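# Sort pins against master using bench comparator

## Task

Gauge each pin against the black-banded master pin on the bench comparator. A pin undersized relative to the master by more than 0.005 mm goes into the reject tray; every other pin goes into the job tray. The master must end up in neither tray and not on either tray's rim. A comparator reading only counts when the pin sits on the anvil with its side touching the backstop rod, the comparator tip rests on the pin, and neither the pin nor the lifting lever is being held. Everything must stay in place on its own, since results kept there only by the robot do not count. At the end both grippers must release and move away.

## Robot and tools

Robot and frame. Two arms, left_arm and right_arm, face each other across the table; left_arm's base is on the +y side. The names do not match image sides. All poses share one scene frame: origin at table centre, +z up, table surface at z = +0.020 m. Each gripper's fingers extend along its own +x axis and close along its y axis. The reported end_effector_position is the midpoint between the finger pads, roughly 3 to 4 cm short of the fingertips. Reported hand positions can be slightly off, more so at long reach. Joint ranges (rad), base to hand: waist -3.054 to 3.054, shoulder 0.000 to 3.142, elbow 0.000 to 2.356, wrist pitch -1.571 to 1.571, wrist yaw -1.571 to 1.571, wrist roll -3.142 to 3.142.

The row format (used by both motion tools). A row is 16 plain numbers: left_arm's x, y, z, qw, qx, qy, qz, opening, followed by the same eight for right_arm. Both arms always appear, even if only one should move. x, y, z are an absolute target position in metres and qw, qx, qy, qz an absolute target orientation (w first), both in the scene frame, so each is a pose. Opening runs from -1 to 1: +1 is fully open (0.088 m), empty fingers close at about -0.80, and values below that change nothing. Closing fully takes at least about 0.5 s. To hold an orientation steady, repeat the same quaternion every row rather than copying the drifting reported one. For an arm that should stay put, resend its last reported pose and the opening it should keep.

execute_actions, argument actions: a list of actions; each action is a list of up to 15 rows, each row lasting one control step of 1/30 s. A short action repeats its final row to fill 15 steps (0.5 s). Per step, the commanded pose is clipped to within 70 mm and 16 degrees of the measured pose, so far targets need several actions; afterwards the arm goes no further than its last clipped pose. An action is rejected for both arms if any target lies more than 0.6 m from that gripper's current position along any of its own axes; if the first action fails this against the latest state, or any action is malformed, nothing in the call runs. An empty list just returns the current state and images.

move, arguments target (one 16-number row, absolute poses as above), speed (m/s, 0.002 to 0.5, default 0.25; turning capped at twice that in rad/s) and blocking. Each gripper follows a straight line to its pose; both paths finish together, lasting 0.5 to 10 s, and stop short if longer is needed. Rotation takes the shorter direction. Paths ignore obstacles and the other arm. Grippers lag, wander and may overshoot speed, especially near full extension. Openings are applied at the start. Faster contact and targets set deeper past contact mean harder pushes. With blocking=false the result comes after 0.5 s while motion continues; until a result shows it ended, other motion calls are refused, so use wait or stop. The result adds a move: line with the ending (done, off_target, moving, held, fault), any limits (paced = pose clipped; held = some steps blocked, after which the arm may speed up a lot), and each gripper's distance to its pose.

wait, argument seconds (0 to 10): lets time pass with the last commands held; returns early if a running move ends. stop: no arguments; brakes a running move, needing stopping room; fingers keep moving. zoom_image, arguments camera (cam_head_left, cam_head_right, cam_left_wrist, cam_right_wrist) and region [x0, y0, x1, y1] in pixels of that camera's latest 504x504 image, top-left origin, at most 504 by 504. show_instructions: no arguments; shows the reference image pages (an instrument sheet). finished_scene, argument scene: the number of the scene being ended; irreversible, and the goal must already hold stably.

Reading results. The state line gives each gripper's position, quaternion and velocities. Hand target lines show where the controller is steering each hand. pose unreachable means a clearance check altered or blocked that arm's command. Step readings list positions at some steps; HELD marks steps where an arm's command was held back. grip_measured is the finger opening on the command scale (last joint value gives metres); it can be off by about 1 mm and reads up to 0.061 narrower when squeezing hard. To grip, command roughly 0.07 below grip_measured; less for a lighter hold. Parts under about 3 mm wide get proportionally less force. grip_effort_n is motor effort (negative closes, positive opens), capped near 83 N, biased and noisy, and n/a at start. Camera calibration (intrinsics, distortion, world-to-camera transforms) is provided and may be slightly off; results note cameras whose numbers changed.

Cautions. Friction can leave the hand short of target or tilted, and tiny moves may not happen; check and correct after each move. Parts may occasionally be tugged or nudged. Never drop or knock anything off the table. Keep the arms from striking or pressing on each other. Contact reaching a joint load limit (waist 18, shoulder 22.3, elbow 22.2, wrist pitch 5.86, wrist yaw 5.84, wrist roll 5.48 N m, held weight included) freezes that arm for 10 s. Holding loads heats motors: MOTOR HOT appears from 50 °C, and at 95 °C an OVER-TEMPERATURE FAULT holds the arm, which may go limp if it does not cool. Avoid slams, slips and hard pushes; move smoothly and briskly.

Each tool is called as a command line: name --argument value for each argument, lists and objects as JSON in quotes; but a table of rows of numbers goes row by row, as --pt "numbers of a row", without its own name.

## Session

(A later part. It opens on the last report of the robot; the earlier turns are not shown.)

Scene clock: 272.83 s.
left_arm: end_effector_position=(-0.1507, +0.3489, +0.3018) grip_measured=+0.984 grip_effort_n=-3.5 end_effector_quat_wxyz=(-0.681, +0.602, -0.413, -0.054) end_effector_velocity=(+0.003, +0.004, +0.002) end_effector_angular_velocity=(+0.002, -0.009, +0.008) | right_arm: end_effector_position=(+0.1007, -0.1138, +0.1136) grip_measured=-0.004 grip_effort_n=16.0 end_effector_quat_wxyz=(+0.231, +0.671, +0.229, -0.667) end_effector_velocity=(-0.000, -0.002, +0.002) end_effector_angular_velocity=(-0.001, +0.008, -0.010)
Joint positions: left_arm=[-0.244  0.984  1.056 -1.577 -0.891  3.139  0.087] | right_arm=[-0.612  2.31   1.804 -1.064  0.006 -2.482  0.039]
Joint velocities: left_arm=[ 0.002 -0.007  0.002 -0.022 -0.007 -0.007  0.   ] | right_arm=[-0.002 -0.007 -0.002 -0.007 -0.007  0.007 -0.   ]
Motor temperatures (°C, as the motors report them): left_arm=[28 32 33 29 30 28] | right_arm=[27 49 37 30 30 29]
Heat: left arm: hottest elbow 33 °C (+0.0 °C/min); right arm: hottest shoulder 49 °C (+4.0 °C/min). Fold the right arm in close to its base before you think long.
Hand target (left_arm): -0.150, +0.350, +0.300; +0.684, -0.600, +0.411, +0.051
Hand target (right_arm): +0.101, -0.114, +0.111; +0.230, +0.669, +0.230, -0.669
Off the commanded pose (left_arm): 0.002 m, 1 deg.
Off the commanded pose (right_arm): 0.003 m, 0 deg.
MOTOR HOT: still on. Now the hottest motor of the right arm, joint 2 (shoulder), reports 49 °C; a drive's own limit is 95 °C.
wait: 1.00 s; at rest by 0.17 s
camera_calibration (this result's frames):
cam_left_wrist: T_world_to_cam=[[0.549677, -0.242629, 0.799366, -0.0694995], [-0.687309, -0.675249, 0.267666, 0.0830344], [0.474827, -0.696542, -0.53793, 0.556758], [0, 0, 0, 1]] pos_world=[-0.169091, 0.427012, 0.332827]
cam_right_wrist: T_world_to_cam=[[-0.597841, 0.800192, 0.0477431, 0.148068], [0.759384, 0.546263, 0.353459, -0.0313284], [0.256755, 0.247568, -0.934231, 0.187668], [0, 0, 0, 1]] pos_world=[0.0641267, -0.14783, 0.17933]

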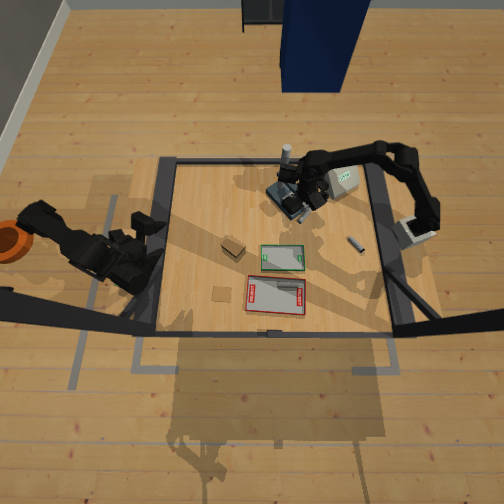

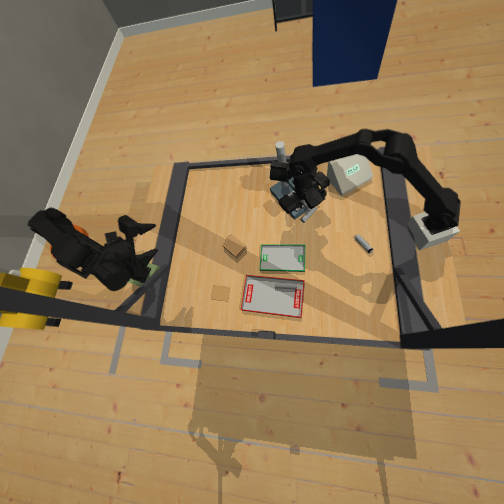

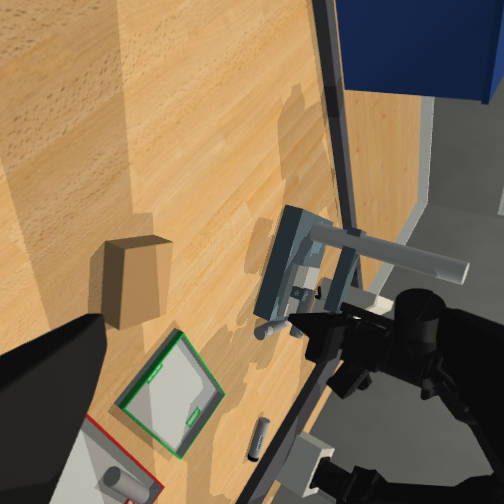

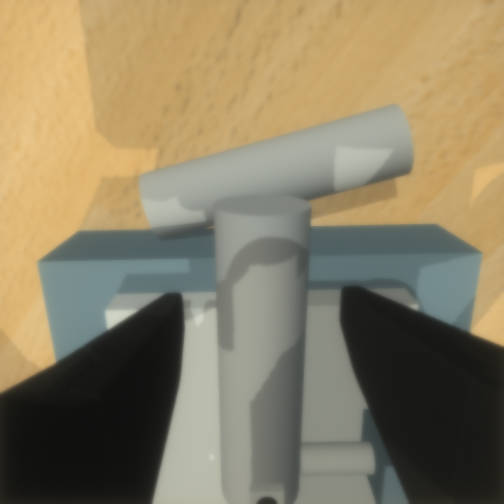

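move --target '[-0.15,0.35,0.3,0.684,-0.6,0.411,0.051,1, 0.1015,-0.115,0.111,-0.2302,-0.6686,-0.2302,0.6686,-0.6]' --speed 0.03

move --target '[-0.15,0.35,0.3,0.684,-0.6,0.411,0.051,1, 0.114,-0.140,0.116,-0.2302,-0.6686,-0.2302,0.6686,-0.6]' --speed 0.03

move --target '[-0.15,0.35,0.3,0.684,-0.6,0.411,0.051,1, 0.049,-0.19,0.15,-0.2302,-0.6686,-0.2302,0.6686,-0.6]' --speed 0.07

move --target '[-0.15,0.35,0.3,0.684,-0.6,0.411,0.051,1, -0.255,-0.10,0.13,-0.5,-0.5,-0.5,0.5,-0.6]' --speed 0.12

move --target '[-0.15,0.35,0.3,0.684,-0.6,0.411,0.051,1, -0.255,-0.075,0.10,-0.5,-0.5,-0.5,0.5,-0.6]' --speed 0.04

move --target '[-0.15,0.35,0.3,0.684,-0.6,0.411,0.051,1, -0.255,-0.058,0.077,-0.5,-0.5,-0.5,0.5,-0.6]' --speed 0.03

Scene clock: 285.03 s.
left_arm: end_effector_position=(-0.1507, +0.3489, +0.3018) grip_measured=+0.984 grip_effort_n=-3.5 end_effector_quat_wxyz=(-0.681, +0.602, -0.413, -0.054) end_effector_velocity=(+0.001, +0.001, +0.000) end_effector_angular_velocity=(-0.002, -0.007, +0.003) | right_arm: end_effector_position=(+0.1009, -0.1135, +0.1135) grip_measured=-0.439 grip_effort_n=-83.5 end_effector_quat_wxyz=(+0.231, +0.671, +0.229, -0.666) end_effector_velocity=(-0.005, -0.001, -0.002) end_effector_angular_velocity=(-0.006, +0.024, -0.005)
Joint positions: left_arm=[-0.244  0.984  1.056 -1.577 -0.891  3.139  0.087] | right_arm=[-0.611  2.31   1.803 -1.063  0.007 -2.483  0.018]
Joint velocities: left_arm=[-0.002 -0.002 -0.002 -0.007 -0.007 -0.007 -0.   ] | right_arm=[ 0.002  0.002 -0.002 -0.007 -0.022  0.007  0.   ]
Motor temperatures (°C, as the motors report them): left_arm=[28 31 33 29 30 28] | right_arm=[27 51 36 30 30 29]
Heat: left arm: hottest elbow 33 °C (+0.0 °C/min); right arm: hottest shoulder 51 °C (+4.0 °C/min). Fold the right arm in close to its base before you think long.
Hand target (left_arm): -0.150, +0.350, +0.300; +0.684, -0.600, +0.411, +0.051
Hand target (right_arm): +0.102, -0.115, +0.111; +0.230, +0.669, +0.230, -0.669
Off the commanded pose (left_arm): 0.002 m, 1 deg.
Off the commanded pose (right_arm): 0.003 m, 0 deg.
MOTOR HOT: still on. Now the hottest motor of the right arm, joint 2 (shoulder), reports 51 °C; a drive's own limit is 95 °C.
move: done
camera_calibration (this result's frames):
cam_left_wrist: T_world_to_cam=[[0.549677, -0.242629, 0.799366, -0.0694995], [-0.687309, -0.675249, 0.267666, 0.0830344], [0.474827, -0.696542, -0.53793, 0.556758], [0, 0, 0, 1]] pos_world=[-0.169091, 0.427012, 0.332827]
cam_right_wrist: T_world_to_cam=[[-0.598538, 0.799684, 0.0475117, 0.147966], [0.75831, 0.546451, 0.355467, -0.0316521], [0.258299, 0.248789, -0.93348, 0.187376], [0, 0, 0, 1]] pos_world=[0.0641662, -0.147647, 0.179133]

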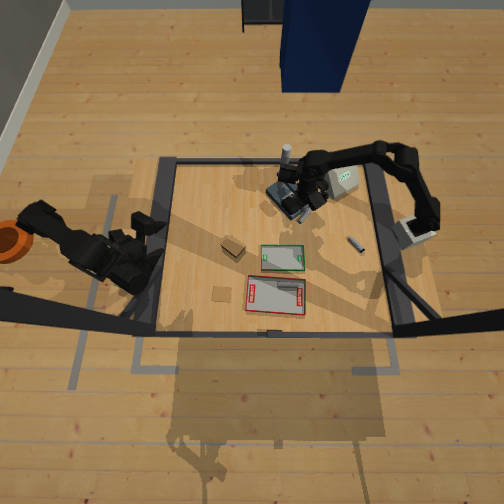

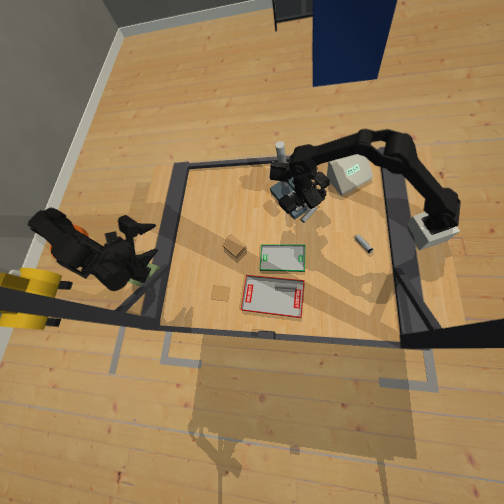

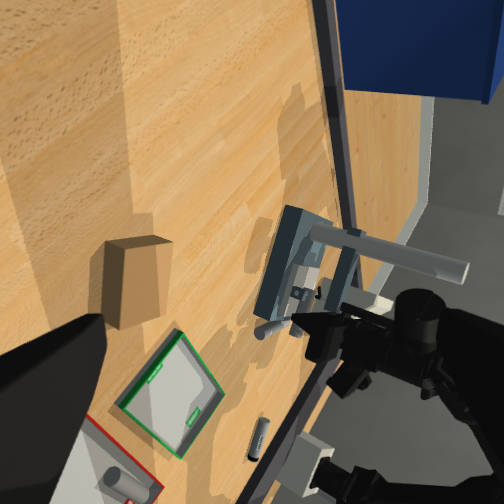

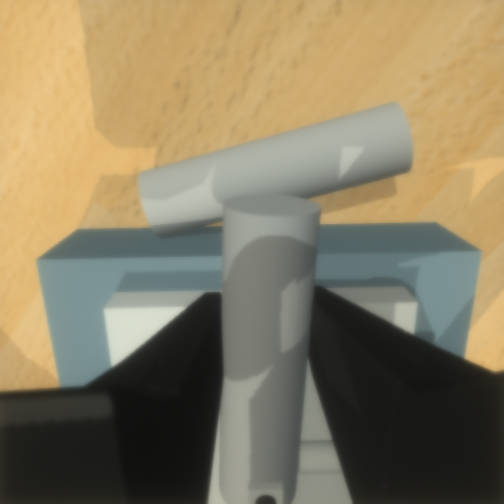

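Scene clock: 286.37 s.
left_arm: end_effector_position=(-0.1507, +0.3489, +0.3018) grip_measured=+0.984 grip_effort_n=-3.5 end_effector_quat_wxyz=(-0.681, +0.602, -0.413, -0.054) end_effector_velocity=(-0.000, -0.001, +0.001) end_effector_angular_velocity=(-0.024, +0.007, +0.012) | right_arm: end_effector_position=(+0.1119, -0.1349, +0.1147) grip_measured=-0.439 grip_effort_n=-83.5 end_effector_quat_wxyz=(+0.230, +0.670, +0.233, -0.667) end_effector_velocity=(+0.002, -0.007, -0.001) end_effector_angular_velocity=(-0.014, +0.012, +0.010)
Joint positions: left_arm=[-0.244  0.984  1.056 -1.577 -0.891  3.139  0.087] | right_arm=[-0.651  2.235  1.681 -1.011  0.001 -2.528  0.018]
Joint velocities: left_arm=[-0.002 -0.002 -0.002  0.007 -0.007 -0.022  0.   ] | right_arm=[-0.012 -0.007 -0.017 -0.007 -0.007 -0.022 -0.   ]
Motor temperatures (°C, as the motors report them): left_arm=[28 31 33 29 30 28] | right_arm=[27 51 36 30 30 29]
Heat: left arm: hottest elbow 33 °C (+0.0 °C/min); right arm: hottest shoulder 51 °C (+4.0 °C/min). Fold the right arm in close to its base before you think long.
Hand target (left_arm): -0.150, +0.350, +0.300; +0.684, -0.600, +0.411, +0.051
Hand target (right_arm): +0.114, -0.140, +0.116; +0.230, +0.669, +0.230, -0.668
Off the commanded pose (left_arm): 0.002 m, 1 deg.
Off the commanded pose (right_arm): 0.006 m, 0 deg.
MOTOR HOT: still on. Now the hottest motor of the right arm, joint 2 (shoulder), reports 51 °C; a drive's own limit is 95 °C.
move: done
camera_calibration (this result's frames):
cam_left_wrist: T_world_to_cam=[[0.549677, -0.242629, 0.799366, -0.0694995], [-0.687309, -0.675249, 0.267666, 0.0830344], [0.474827, -0.696542, -0.53793, 0.556758], [0, 0, 0, 1]] pos_world=[-0.169091, 0.427012, 0.332827]
cam_right_wrist: T_world_to_cam=[[-0.602594, 0.796211, 0.0541103, 0.17084], [0.75693, 0.548748, 0.354869, -0.028195], [0.252858, 0.2548, -0.933349, 0.192395], [0, 0, 0, 1]] pos_world=[0.0756401, -0.169575, 0.180333]

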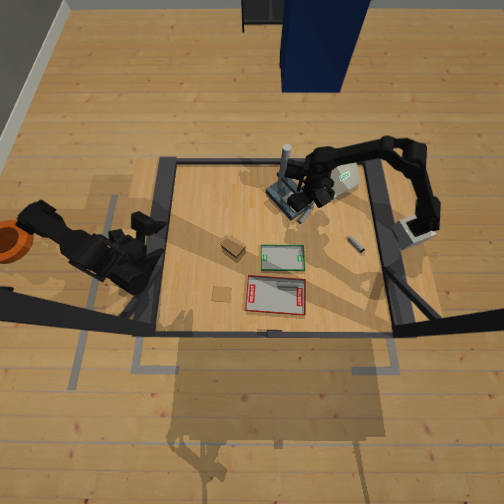

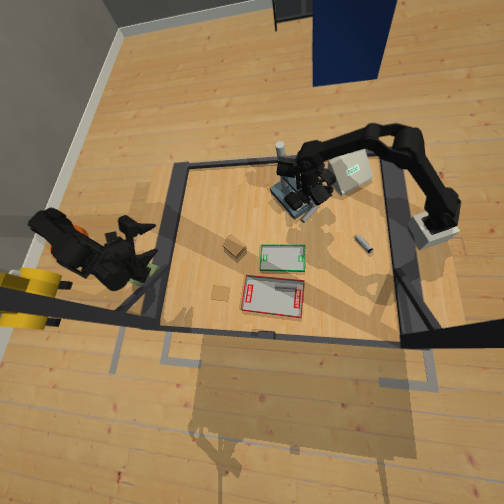

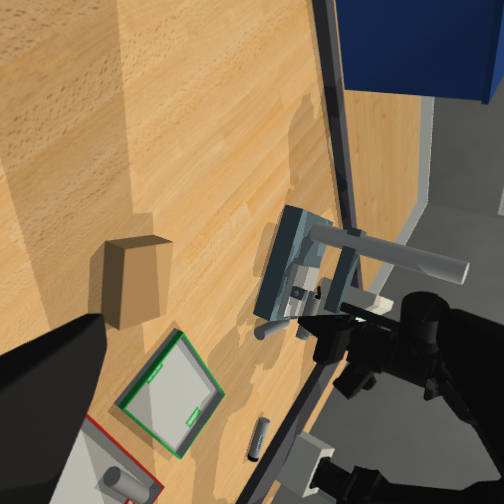

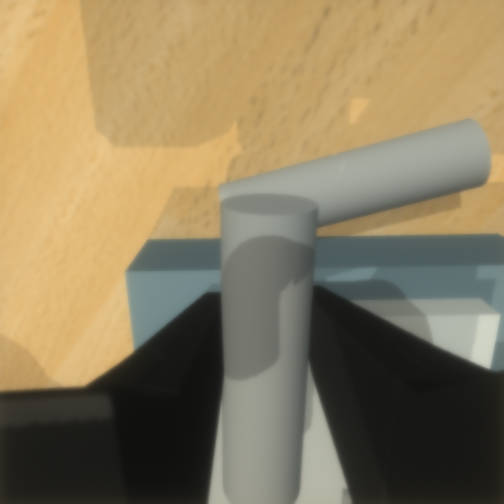

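Scene clock: 288.07 s.
left_arm: end_effector_position=(-0.1507, +0.3489, +0.3018) grip_measured=+0.984 grip_effort_n=-3.5 end_effector_quat_wxyz=(-0.681, +0.602, -0.413, -0.054) end_effector_velocity=(+0.001, +0.001, +0.000) end_effector_angular_velocity=(-0.002, -0.007, +0.003) | right_arm: end_effector_position=(+0.0502, -0.1896, +0.1433) grip_measured=-0.439 grip_effort_n=-83.5 end_effector_quat_wxyz=(+0.235, +0.666, +0.226, -0.671) end_effector_velocity=(+0.001, -0.005, -0.000) end_effector_angular_velocity=(-0.013, -0.005, -0.010)
Joint positions: left_arm=[-0.244  0.984  1.056 -1.577 -0.891  3.139  0.087] | right_arm=[-0.529  1.968  1.385 -1.002 -0.    -2.403  0.018]
Joint velocities: left_arm=[-0.002 -0.002 -0.002 -0.007 -0.007 -0.007 -0.   ] | right_arm=[-0.002 -0.007 -0.012 -0.007  0.007  0.007 -0.   ]
Motor temperatures (°C, as the motors report them): left_arm=[28 31 33 29 30 28] | right_arm=[27 51 36 30 30 29]
Heat: left arm: hottest elbow 33 °C (+0.0 °C/min); right arm: hottest shoulder 51 °C (+3.0 °C/min). Fold the right arm in close to its base before you think long.
Hand target (left_arm): -0.150, +0.350, +0.300; +0.684, -0.600, +0.411, +0.051
Hand target (right_arm): +0.049, -0.190, +0.149; +0.230, +0.668, +0.230, -0.669
Off the commanded pose (left_arm): 0.002 m, 1 deg.
Off the commanded pose (right_arm): 0.007 m, 1 deg.
MOTOR HOT: still on. Now the hottest motor of the right arm, joint 2 (shoulder), reports 51 °C; a drive's own limit is 95 °C.
move: done
camera_calibration (this result's frames):
cam_left_wrist: T_world_to_cam=[[0.549677, -0.242629, 0.799366, -0.0694995], [-0.687309, -0.675249, 0.267666, 0.0830344], [0.474827, -0.696542, -0.53793, 0.556758], [0, 0, 0, 1]] pos_world=[-0.169091, 0.427012, 0.332827]
cam_right_wrist: T_world_to_cam=[[-0.600193, 0.798739, 0.0422467, 0.177698], [0.760301, 0.553312, 0.340275, 0.0411254], [0.248416, 0.236351, -0.939376, 0.246176], [0, 0, 0, 1]] pos_world=[0.0142317, -0.222873, 0.20975]

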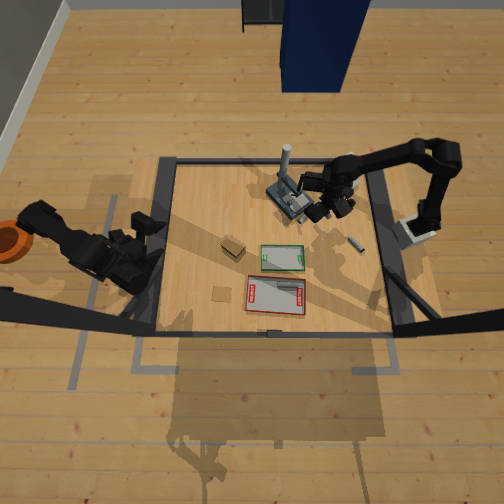

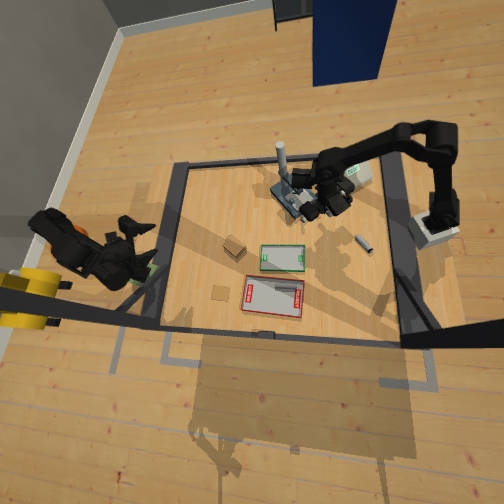

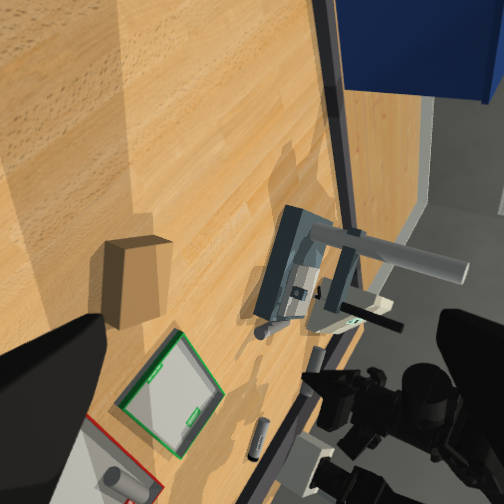

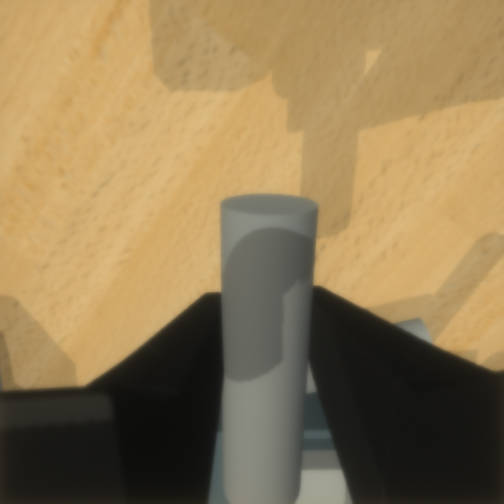

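Scene clock: 292.30 s.
left_arm: end_effector_position=(-0.1507, +0.3489, +0.3018) grip_measured=+0.984 grip_effort_n=-3.5 end_effector_quat_wxyz=(-0.681, +0.602, -0.413, -0.054) end_effector_velocity=(+0.002, +0.003, +0.000) end_effector_angular_velocity=(+0.001, -0.008, +0.012) | right_arm: end_effector_position=(-0.2543, -0.1039, +0.1330) grip_measured=-0.439 grip_effort_n=-83.5 end_effector_quat_wxyz=(+0.487, +0.502, +0.510, -0.501) end_effector_velocity=(+0.000, +0.000, +0.003) end_effector_angular_velocity=(-0.008, +0.020, +0.001)
Joint positions: left_arm=[-0.244  0.984  1.056 -1.577 -0.891  3.139  0.087] | right_arm=[ 0.147  2.569  2.349 -1.319 -0.008 -2.628  0.018]
Joint velocities: left_arm=[-0.002 -0.002 -0.002 -0.022 -0.007 -0.022 -0.   ] | right_arm=[-0.007 -0.002  0.007 -0.007 -0.022 -0.007 -0.   ]
Motor temperatures (°C, as the motors report them): left_arm=[28 31 33 29 30 28] | right_arm=[27 51 37 30 30 29]
Heat: left arm: hottest elbow 33 °C (+0.0 °C/min); right arm: hottest shoulder 51 °C (+2.0 °C/min). Fold the right arm in close to its base before you think long.
Hand target (left_arm): -0.150, +0.350, +0.300; +0.684, -0.600, +0.411, +0.051
Hand target (right_arm): -0.256, -0.102, +0.131; +0.487, +0.500, +0.513, -0.500
Off the commanded pose (left_arm): 0.002 m, 1 deg.
Off the commanded pose (right_arm): 0.005 m, 2 deg.
MOTOR HOT: still on. Now the hottest motor of the right arm, joint 2 (shoulder), reports 51 °C; a drive's own limit is 95 °C.
joint sent to its limit (right arm) — the command would take joint 3 (elbow) past its upper limit, so that joint was sent only as far as its limit.
move: done
camera_calibration (this result's frames):
cam_left_wrist: T_world_to_cam=[[0.549677, -0.242629, 0.799366, -0.0694995], [-0.687309, -0.675249, 0.267666, 0.0830344], [0.474827, -0.696542, -0.53793, 0.556758], [0, 0, 0, 1]] pos_world=[-0.169091, 0.427012, 0.332827]
cam_right_wrist: T_world_to_cam=[[-0.996875, 0.0238944, 0.0752913, -0.258778], [0.0502775, 0.927083, 0.371468, 0.0828675], [-0.0609253, 0.374093, -0.925388, 0.225649], [0, 0, 0, 1]] pos_world=[-0.248388, -0.155055, 0.197514]

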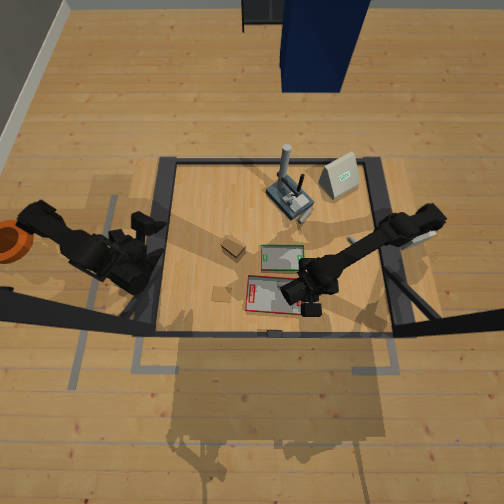

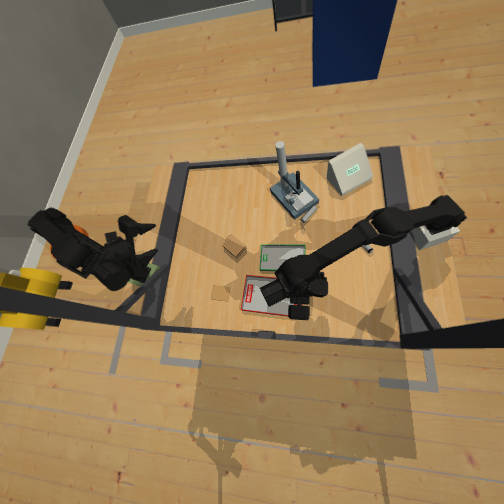

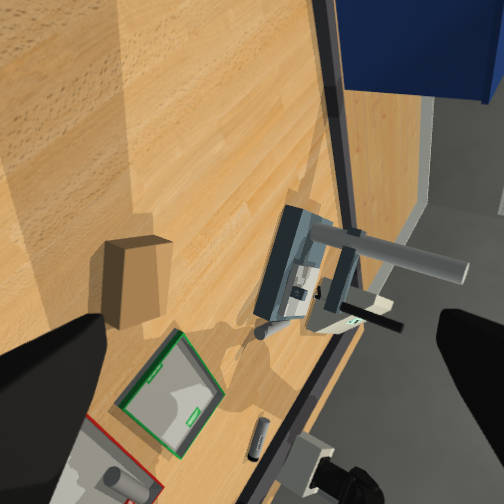

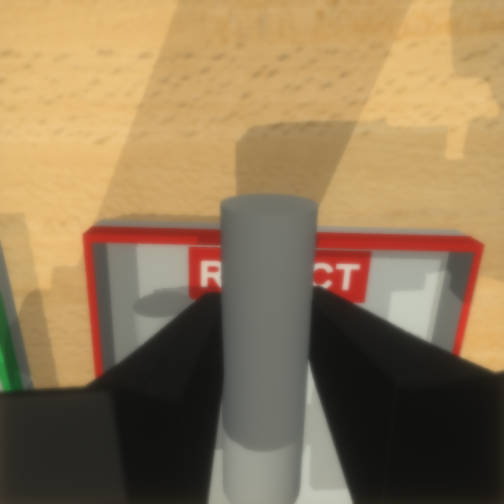

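Scene clock: 293.73 s.
left_arm: end_effector_position=(-0.1507, +0.3489, +0.3018) grip_measured=+0.984 grip_effort_n=-3.5 end_effector_quat_wxyz=(-0.681, +0.602, -0.413, -0.054) end_effector_velocity=(+0.001, +0.001, +0.002) end_effector_angular_velocity=(-0.006, -0.004, +0.003) | right_arm: end_effector_position=(-0.2551, -0.0787, +0.1022) grip_measured=-0.439 grip_effort_n=-83.5 end_effector_quat_wxyz=(+0.467, +0.508, +0.532, -0.491) end_effector_velocity=(-0.001, -0.003, +0.000) end_effector_angular_velocity=(-0.016, +0.015, +0.007)
Joint positions: left_arm=[-0.244  0.984  1.056 -1.577 -0.891  3.139  0.087] | right_arm=[ 0.126  2.636  2.351 -1.191 -0.003 -2.653  0.018]
Joint velocities: left_arm=[-0.002 -0.002  0.002 -0.007 -0.007 -0.007 -0.   ] | right_arm=[-0.002 -0.002 -0.002 -0.007 -0.022 -0.007 -0.   ]
Motor temperatures (°C, as the motors report them): left_arm=[28 31 33 29 30 28] | right_arm=[27 51 37 30 30 29]
Heat: left arm: hottest elbow 33 °C (+0.0 °C/min); right arm: hottest shoulder 51 °C (+2.0 °C/min). Fold the right arm in close to its base before you think long.
Hand target (left_arm): -0.150, +0.350, +0.300; +0.684, -0.600, +0.411, +0.051
Hand target (right_arm): -0.255, -0.075, +0.100; +0.465, +0.510, +0.534, -0.489
Off the commanded pose (left_arm): 0.002 m, 1 deg.
Off the commanded pose (right_arm): 0.004 m, 5 deg.
MOTOR HOT: still on. Now the hottest motor of the right arm, joint 2 (shoulder), reports 51 °C; a drive's own limit is 95 °C.
joint sent to its limit (right arm) — the command would take joint 3 (elbow) past its upper limit, so that joint was sent only as far as its limit.
move: off_target (right_arm)
camera_calibration (this result's frames):
cam_left_wrist: T_world_to_cam=[[0.549677, -0.242629, 0.799366, -0.0694995], [-0.687309, -0.675249, 0.267666, 0.0830344], [0.474827, -0.696542, -0.53793, 0.556758], [0, 0, 0, 1]] pos_world=[-0.169091, 0.427012, 0.332827]
cam_right_wrist: T_world_to_cam=[[-0.99483, 0.0145702, 0.100506, -0.260677], [0.0560284, 0.90416, 0.423505, 0.0653399], [-0.0847032, 0.426946, -0.900301, 0.183207], [0, 0, 0, 1]] pos_world=[-0.247472, -0.133499, 0.163469]

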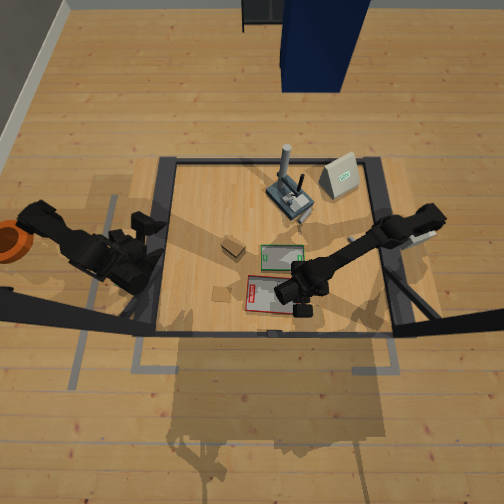

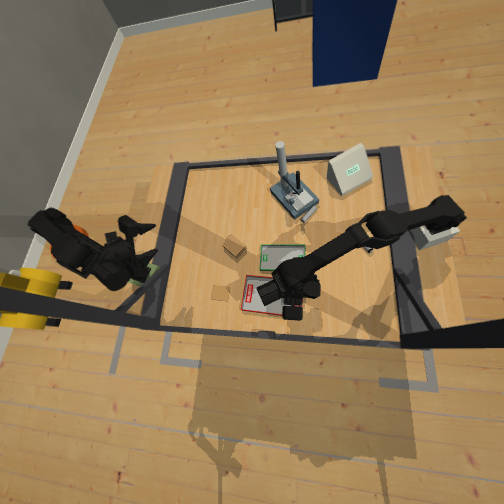

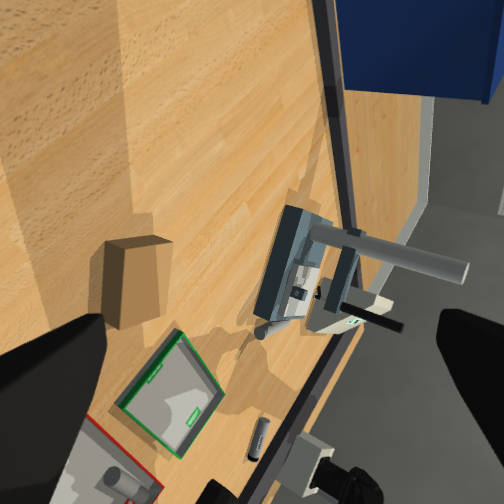

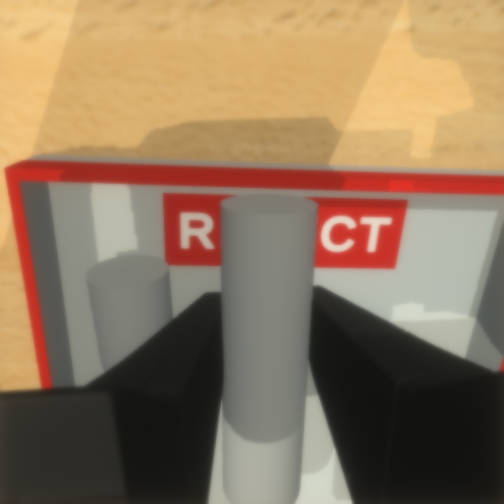

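Scene clock: 295.53 s.
left_arm: end_effector_position=(-0.1507, +0.3489, +0.3018) grip_measured=+0.984 grip_effort_n=-3.5 end_effector_quat_wxyz=(-0.681, +0.602, -0.413, -0.054) end_effector_velocity=(-0.000, +0.002, -0.001) end_effector_angular_velocity=(+0.015, -0.000, -0.008) | right_arm: end_effector_position=(-0.2568, -0.0616, +0.0855) grip_measured=-0.439 grip_effort_n=-83.5 end_effector_quat_wxyz=(+0.448, +0.513, +0.549, -0.483) end_effector_velocity=(-0.005, +0.006, +0.002) end_effector_angular_velocity=(+0.023, +0.035, +0.008)
Joint positions: left_arm=[-0.244  0.984  1.056 -1.577 -0.891  3.139  0.087] | right_arm=[ 0.114  2.675  2.354 -1.101 -0.004 -2.667  0.018]
Joint velocities: left_arm=[-0.002 -0.002 -0.002 -0.007  0.007  0.007 -0.   ] | right_arm=[-0.002 -0.002 -0.002  0.037 -0.022 -0.007 -0.   ]
Motor temperatures (°C, as the motors report them): left_arm=[28 31 33 29 30 28] | right_arm=[27 52 37 30 30 29]
Heat: left arm: hottest elbow 33 °C (+0.0 °C/min); right arm: hottest shoulder 52 °C (+3.0 °C/min). Fold the right arm in close to its base before you think long.
Hand target (left_arm): -0.150, +0.350, +0.300; +0.684, -0.600, +0.411, +0.051
Hand target (right_arm): -0.255, -0.059, +0.077; +0.449, +0.514, +0.548, -0.483
Off the commanded pose (left_arm): 0.002 m, 1 deg.
Off the commanded pose (right_arm): 0.009 m, 9 deg.
MOTOR HOT: still on. Now the hottest motor of the right arm, joint 2 (shoulder), reports 52 °C; a drive's own limit is 95 °C.
joint sent to its limit (right arm) — the command would take joint 3 (elbow) past its upper limit, so that joint was sent only as far as its limit.
move: off_target (right_arm)
camera_calibration (this result's frames):
cam_left_wrist: T_world_to_cam=[[0.549677, -0.242629, 0.799366, -0.0694995], [-0.687309, -0.675249, 0.267666, 0.0830344], [0.474827, -0.696542, -0.53793, 0.556758], [0, 0, 0, 1]] pos_world=[-0.169091, 0.427012, 0.332827]
cam_right_wrist: T_world_to_cam=[[-0.992155, 0.0072437, 0.124807, -0.262777], [0.0650078, 0.88263, 0.465552, 0.054393], [-0.106786, 0.470013, -0.876176, 0.15566], [0, 0, 0, 1]] pos_world=[-0.247629, -0.119268, 0.143859]

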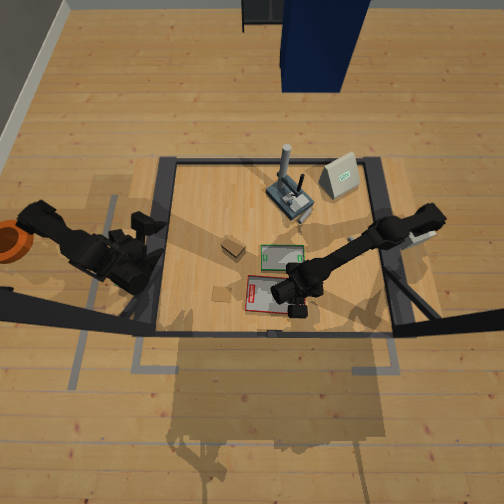

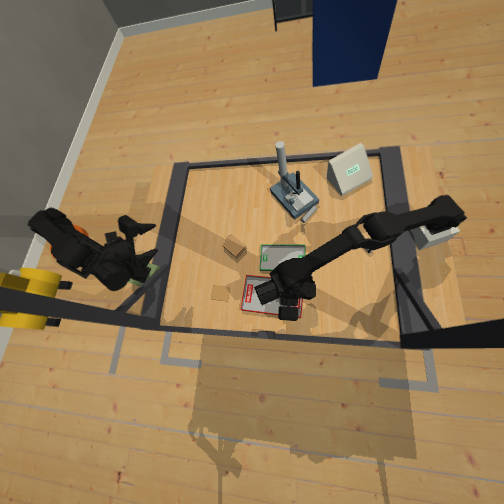

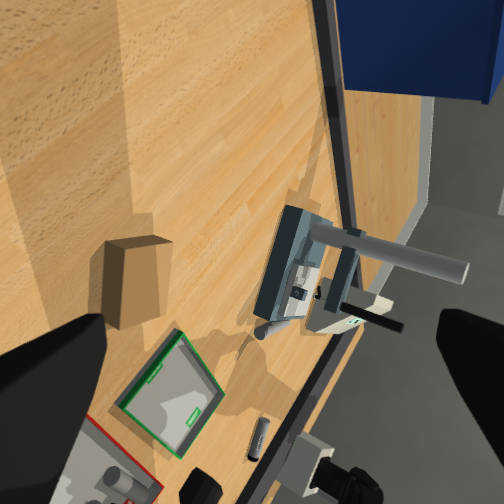

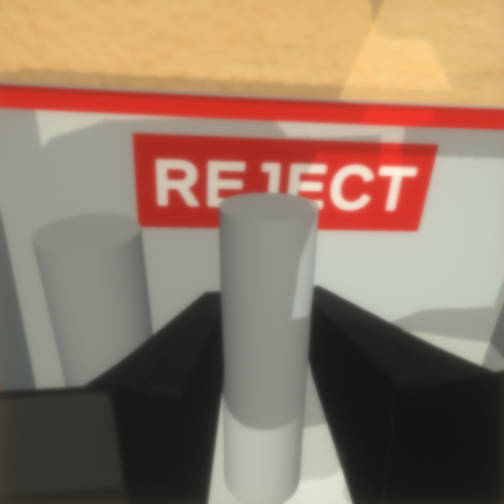

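move --target '[-0.15,0.35,0.3,0.684,-0.6,0.411,0.051,1, -0.255,-0.058,0.08,-0.5,-0.5,-0.5,0.5,-0.1]' --speed 0.03

move --target '[-0.15,0.35,0.3,0.684,-0.6,0.411,0.051,1, -0.25,-0.09,0.14,-0.5,-0.5,-0.5,0.5,-0.1]' --speed 0.06

move --target '[-0.15,0.35,0.3,0.684,-0.6,0.411,0.051,1, 0.055,-0.117,0.12,0.2418,-0.6645,0.2418,0.6645,-0.1]' --speed 0.15

Scene clock: 304.93 s.
left_arm: end_effector_position=(-0.1507, +0.3489, +0.3018) grip_measured=+0.984 grip_effort_n=-3.5 end_effector_quat_wxyz=(-0.681, +0.602, -0.413, -0.054) end_effector_velocity=(+0.001, -0.002, +0.002) end_effector_angular_velocity=(-0.022, -0.012, +0.004) | right_arm: end_effector_position=(-0.2561, -0.0597, +0.0863) grip_measured=-0.103 grip_effort_n=14.2 end_effector_quat_wxyz=(+0.446, +0.514, +0.551, -0.483) end_effector_velocity=(-0.000, -0.004, +0.004) end_effector_angular_velocity=(-0.021, +0.015, -0.006)
Joint positions: left_arm=[-0.244  0.984  1.056 -1.577 -0.891  3.139  0.087] | right_arm=[ 0.111  2.675  2.357 -1.098 -0.004 -2.667  0.034]
Joint velocities: left_arm=[-0.002 -0.002 -0.002  0.007 -0.022 -0.007  0.   ] | right_arm=[-0.002 -0.007  0.002 -0.022 -0.022  0.007  0.   ]
Motor temperatures (°C, as the motors report them): left_arm=[28 31 33 29 30 28] | right_arm=[27 53 38 30 30 29]
Heat: left arm: hottest elbow 33 °C (+0.0 °C/min); right arm: hottest shoulder 53 °C (+2.0 °C/min). Fold the right arm in close to its base before you think long.
Hand target (left_arm): -0.150, +0.350, +0.300; +0.684, -0.600, +0.411, +0.051
Hand target (right_arm): -0.255, -0.059, +0.080; +0.448, +0.515, +0.549, -0.483
Off the commanded pose (left_arm): 0.002 m, 1 deg.
Off the commanded pose (right_arm): 0.007 m, 9 deg.
MOTOR HOT: still on. Now the hottest motor of the right arm, joint 2 (shoulder), reports 53 °C; a drive's own limit is 95 °C.
joint sent to its limit (right arm) — the command would take joint 3 (elbow) past its upper limit, so that joint was sent only as far as its limit.
move: off_target (right_arm)
camera_calibration (this result's frames):
cam_left_wrist: T_world_to_cam=[[0.549677, -0.242629, 0.799366, -0.0694995], [-0.687309, -0.675249, 0.267666, 0.0830344], [0.474827, -0.696542, -0.53793, 0.556758], [0, 0, 0, 1]] pos_world=[-0.169091, 0.427012, 0.332827]
cam_right_wrist: T_world_to_cam=[[-0.991813, 0.00887311, 0.12739, -0.262246], [0.068227, 0.880083, 0.469892, 0.052651], [-0.107944, 0.474737, -0.873483, 0.155393], [0, 0, 0, 1]] pos_world=[-0.246917, -0.117781, 0.1444]

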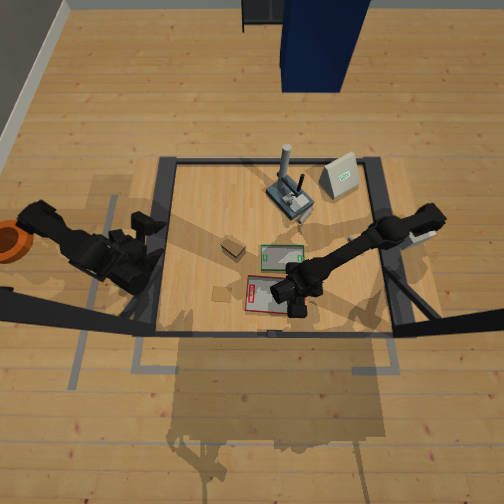

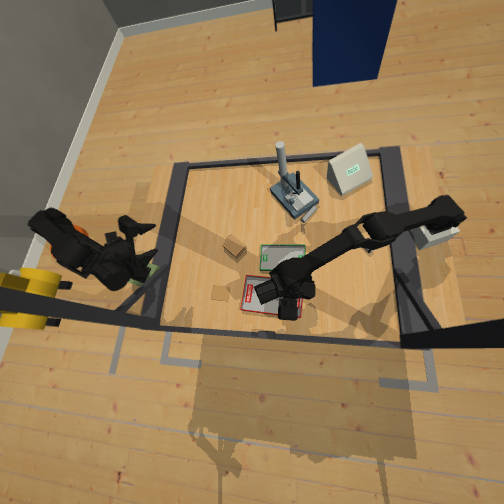

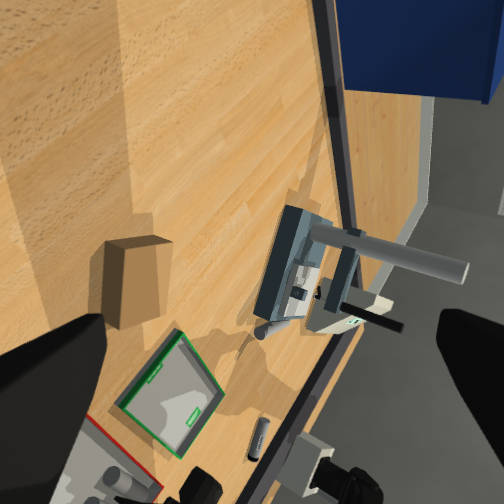

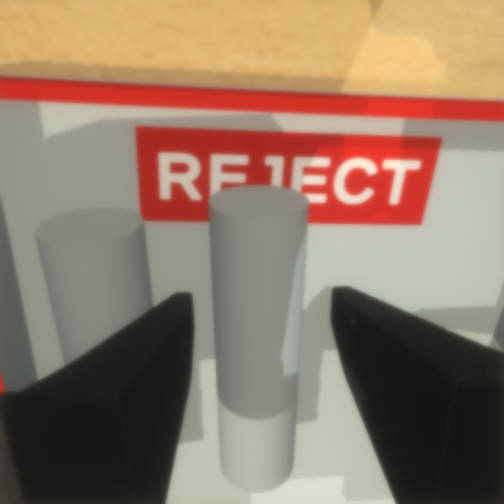

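Scene clock: 306.60 s.
left_arm: end_effector_position=(-0.1507, +0.3489, +0.3018) grip_measured=+0.984 grip_effort_n=-3.5 end_effector_quat_wxyz=(-0.681, +0.602, -0.413, -0.054) end_effector_velocity=(+0.004, +0.000, +0.004) end_effector_angular_velocity=(-0.021, -0.030, +0.005) | right_arm: end_effector_position=(-0.2475, -0.0927, +0.1292) grip_measured=-0.103 grip_effort_n=14.2 end_effector_quat_wxyz=(+0.481, +0.504, +0.519, -0.495) end_effector_velocity=(+0.004, -0.003, +0.002) end_effector_angular_velocity=(-0.011, -0.015, +0.004)
Joint positions: left_arm=[-0.244  0.984  1.056 -1.577 -0.891  3.139  0.087] | right_arm=[ 0.126  2.582  2.357 -1.292 -0.004 -2.655  0.034]
Joint velocities: left_arm=[-0.002 -0.007 -0.002 -0.007 -0.037 -0.007 -0.   ] | right_arm=[-0.002 -0.002  0.002 -0.022  0.007 -0.007 -0.   ]
Motor temperatures (°C, as the motors report them): left_arm=[28 31 33 29 30 28] | right_arm=[27 53 38 30 30 29]
Heat: left arm: hottest elbow 33 °C (+0.0 °C/min); right arm: hottest shoulder 53 °C (+2.0 °C/min). Fold the right arm in close to its base before you think long.
Hand target (left_arm): -0.150, +0.350, +0.300; +0.684, -0.600, +0.411, +0.051
Hand target (right_arm): -0.249, -0.091, +0.139; +0.474, +0.507, +0.525, -0.492
Off the commanded pose (left_arm): 0.002 m, 1 deg.
Off the commanded pose (right_arm): 0.011 m, 3 deg.
MOTOR HOT: still on. Now the hottest motor of the right arm, joint 2 (shoulder), reports 53 °C; a drive's own limit is 95 °C.
joint sent to its limit (right arm) — the command would take joint 3 (elbow) past its upper limit, so that joint was sent only as far as its limit.
move: off_target (right_arm)
camera_calibration (this result's frames):
cam_left_wrist: T_world_to_cam=[[0.549677, -0.242629, 0.799366, -0.0694995], [-0.687309, -0.675249, 0.267666, 0.0830344], [0.474827, -0.696542, -0.53793, 0.556758], [0, 0, 0, 1]] pos_world=[-0.169091, 0.427012, 0.332827]
cam_right_wrist: T_world_to_cam=[[-0.996564, 0.0159048, 0.0812893, -0.25349], [0.0466248, 0.918862, 0.391814, 0.0692261], [-0.068462, 0.394257, -0.916446, 0.217236], [0, 0, 0, 1]] pos_world=[-0.240974, -0.145224, 0.192567]

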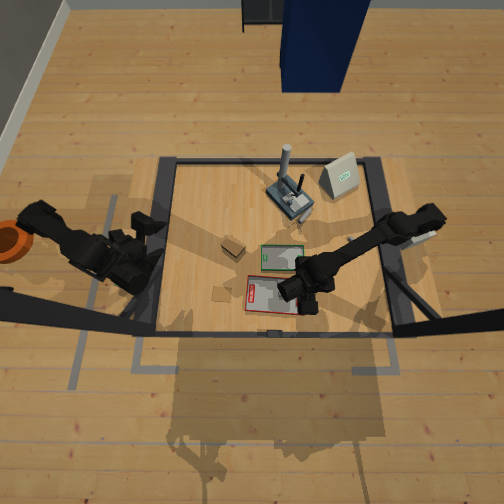

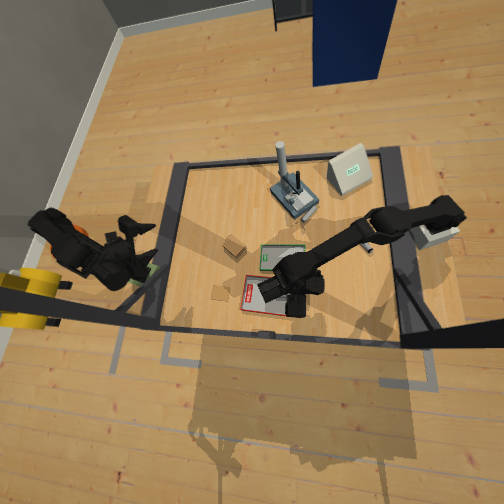

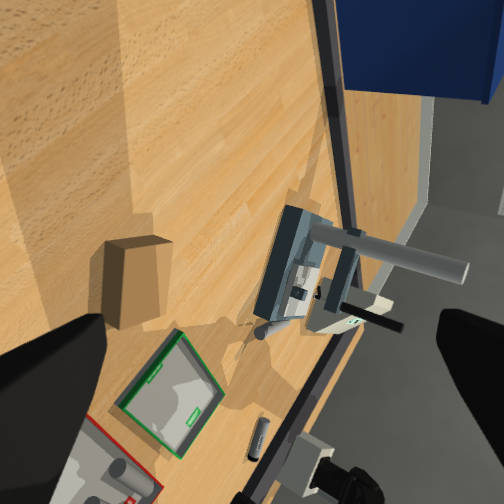

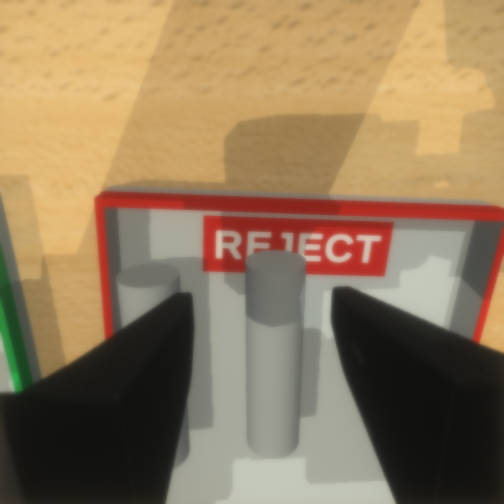

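Scene clock: 314.57 s.
left_arm: end_effector_position=(-0.1507, +0.3489, +0.3018) grip_measured=+0.984 grip_effort_n=-3.5 end_effector_quat_wxyz=(-0.681, +0.602, -0.413, -0.054) end_effector_velocity=(-0.001, -0.001, +0.001) end_effector_angular_velocity=(-0.015, +0.000, -0.002) | right_arm: end_effector_position=(+0.0551, -0.1166, +0.1164) grip_measured=-0.103 grip_effort_n=14.7 end_effector_quat_wxyz=(+0.239, -0.668, +0.239, +0.662) end_effector_velocity=(-0.002, -0.000, +0.002) end_effector_angular_velocity=(+0.001, +0.022, +0.005)
Joint positions: left_arm=[-0.244  0.984  1.056 -1.577 -0.891  3.139  0.087] | right_arm=[-0.509  2.26   1.731 -1.043  0.009 -1.028  0.034]
Joint velocities: left_arm=[-0.007 -0.002 -0.002  0.007 -0.007 -0.007 -0.   ] | right_arm=[-0.002 -0.002  0.002 -0.007 -0.022 -0.007  0.   ]
Motor temperatures (°C, as the motors report them): left_arm=[28 31 33 29 30 28] | right_arm=[27 56 37 30 30 29]
Heat: left arm: hottest elbow 33 °C (+0.0 °C/min); right arm: hottest shoulder 56 °C (+5.0 °C/min). Fold the right arm in close to its base before you think long.
Hand target (left_arm): -0.150, +0.350, +0.300; +0.684, -0.600, +0.411, +0.051
Hand target (right_arm): +0.056, -0.115, +0.119; -0.244, +0.667, -0.239, -0.662
Off the commanded pose (left_arm): 0.002 m, 1 deg.
Off the commanded pose (right_arm): 0.004 m, 1 deg.
MOTOR HOT: still on. Now the hottest motor of the right arm, joint 2 (shoulder), reports 56 °C; a drive's own limit is 95 °C.
move: done
camera_calibration (this result's frames):
cam_left_wrist: T_world_to_cam=[[0.549677, -0.242629, 0.799366, -0.0694995], [-0.687309, -0.675249, 0.267666, 0.0830344], [0.474827, -0.696542, -0.53793, 0.556758], [0, 0, 0, 1]] pos_world=[-0.169091, 0.427012, 0.332827]
cam_right_wrist: T_world_to_cam=[[0.650585, 0.757431, 0.0551145, 0.0482367], [0.69549, -0.623384, 0.357333, -0.129396], [0.305013, -0.194144, -0.932349, 0.148304], [0, 0, 0, 1]] pos_world=[0.0133769, -0.088407, 0.18185]

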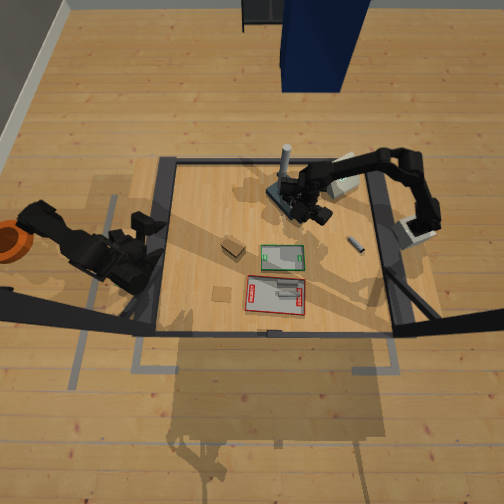

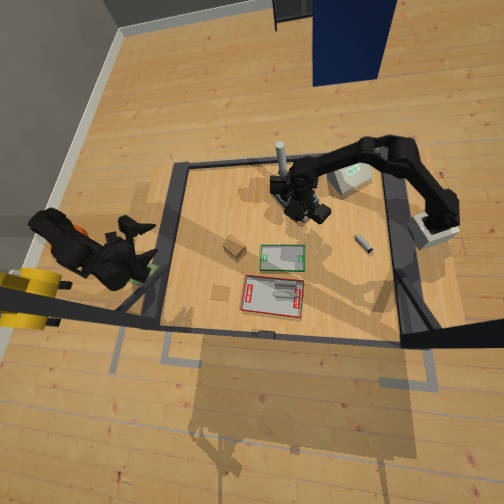

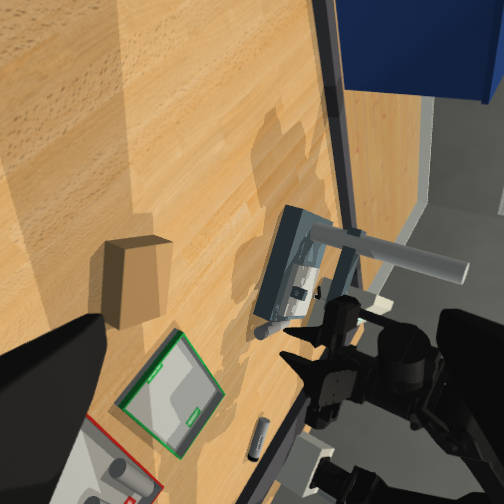

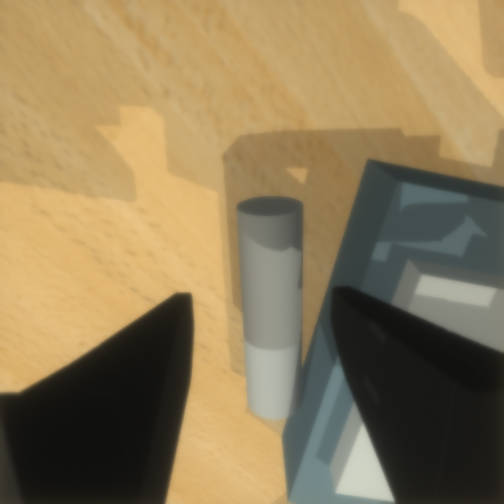

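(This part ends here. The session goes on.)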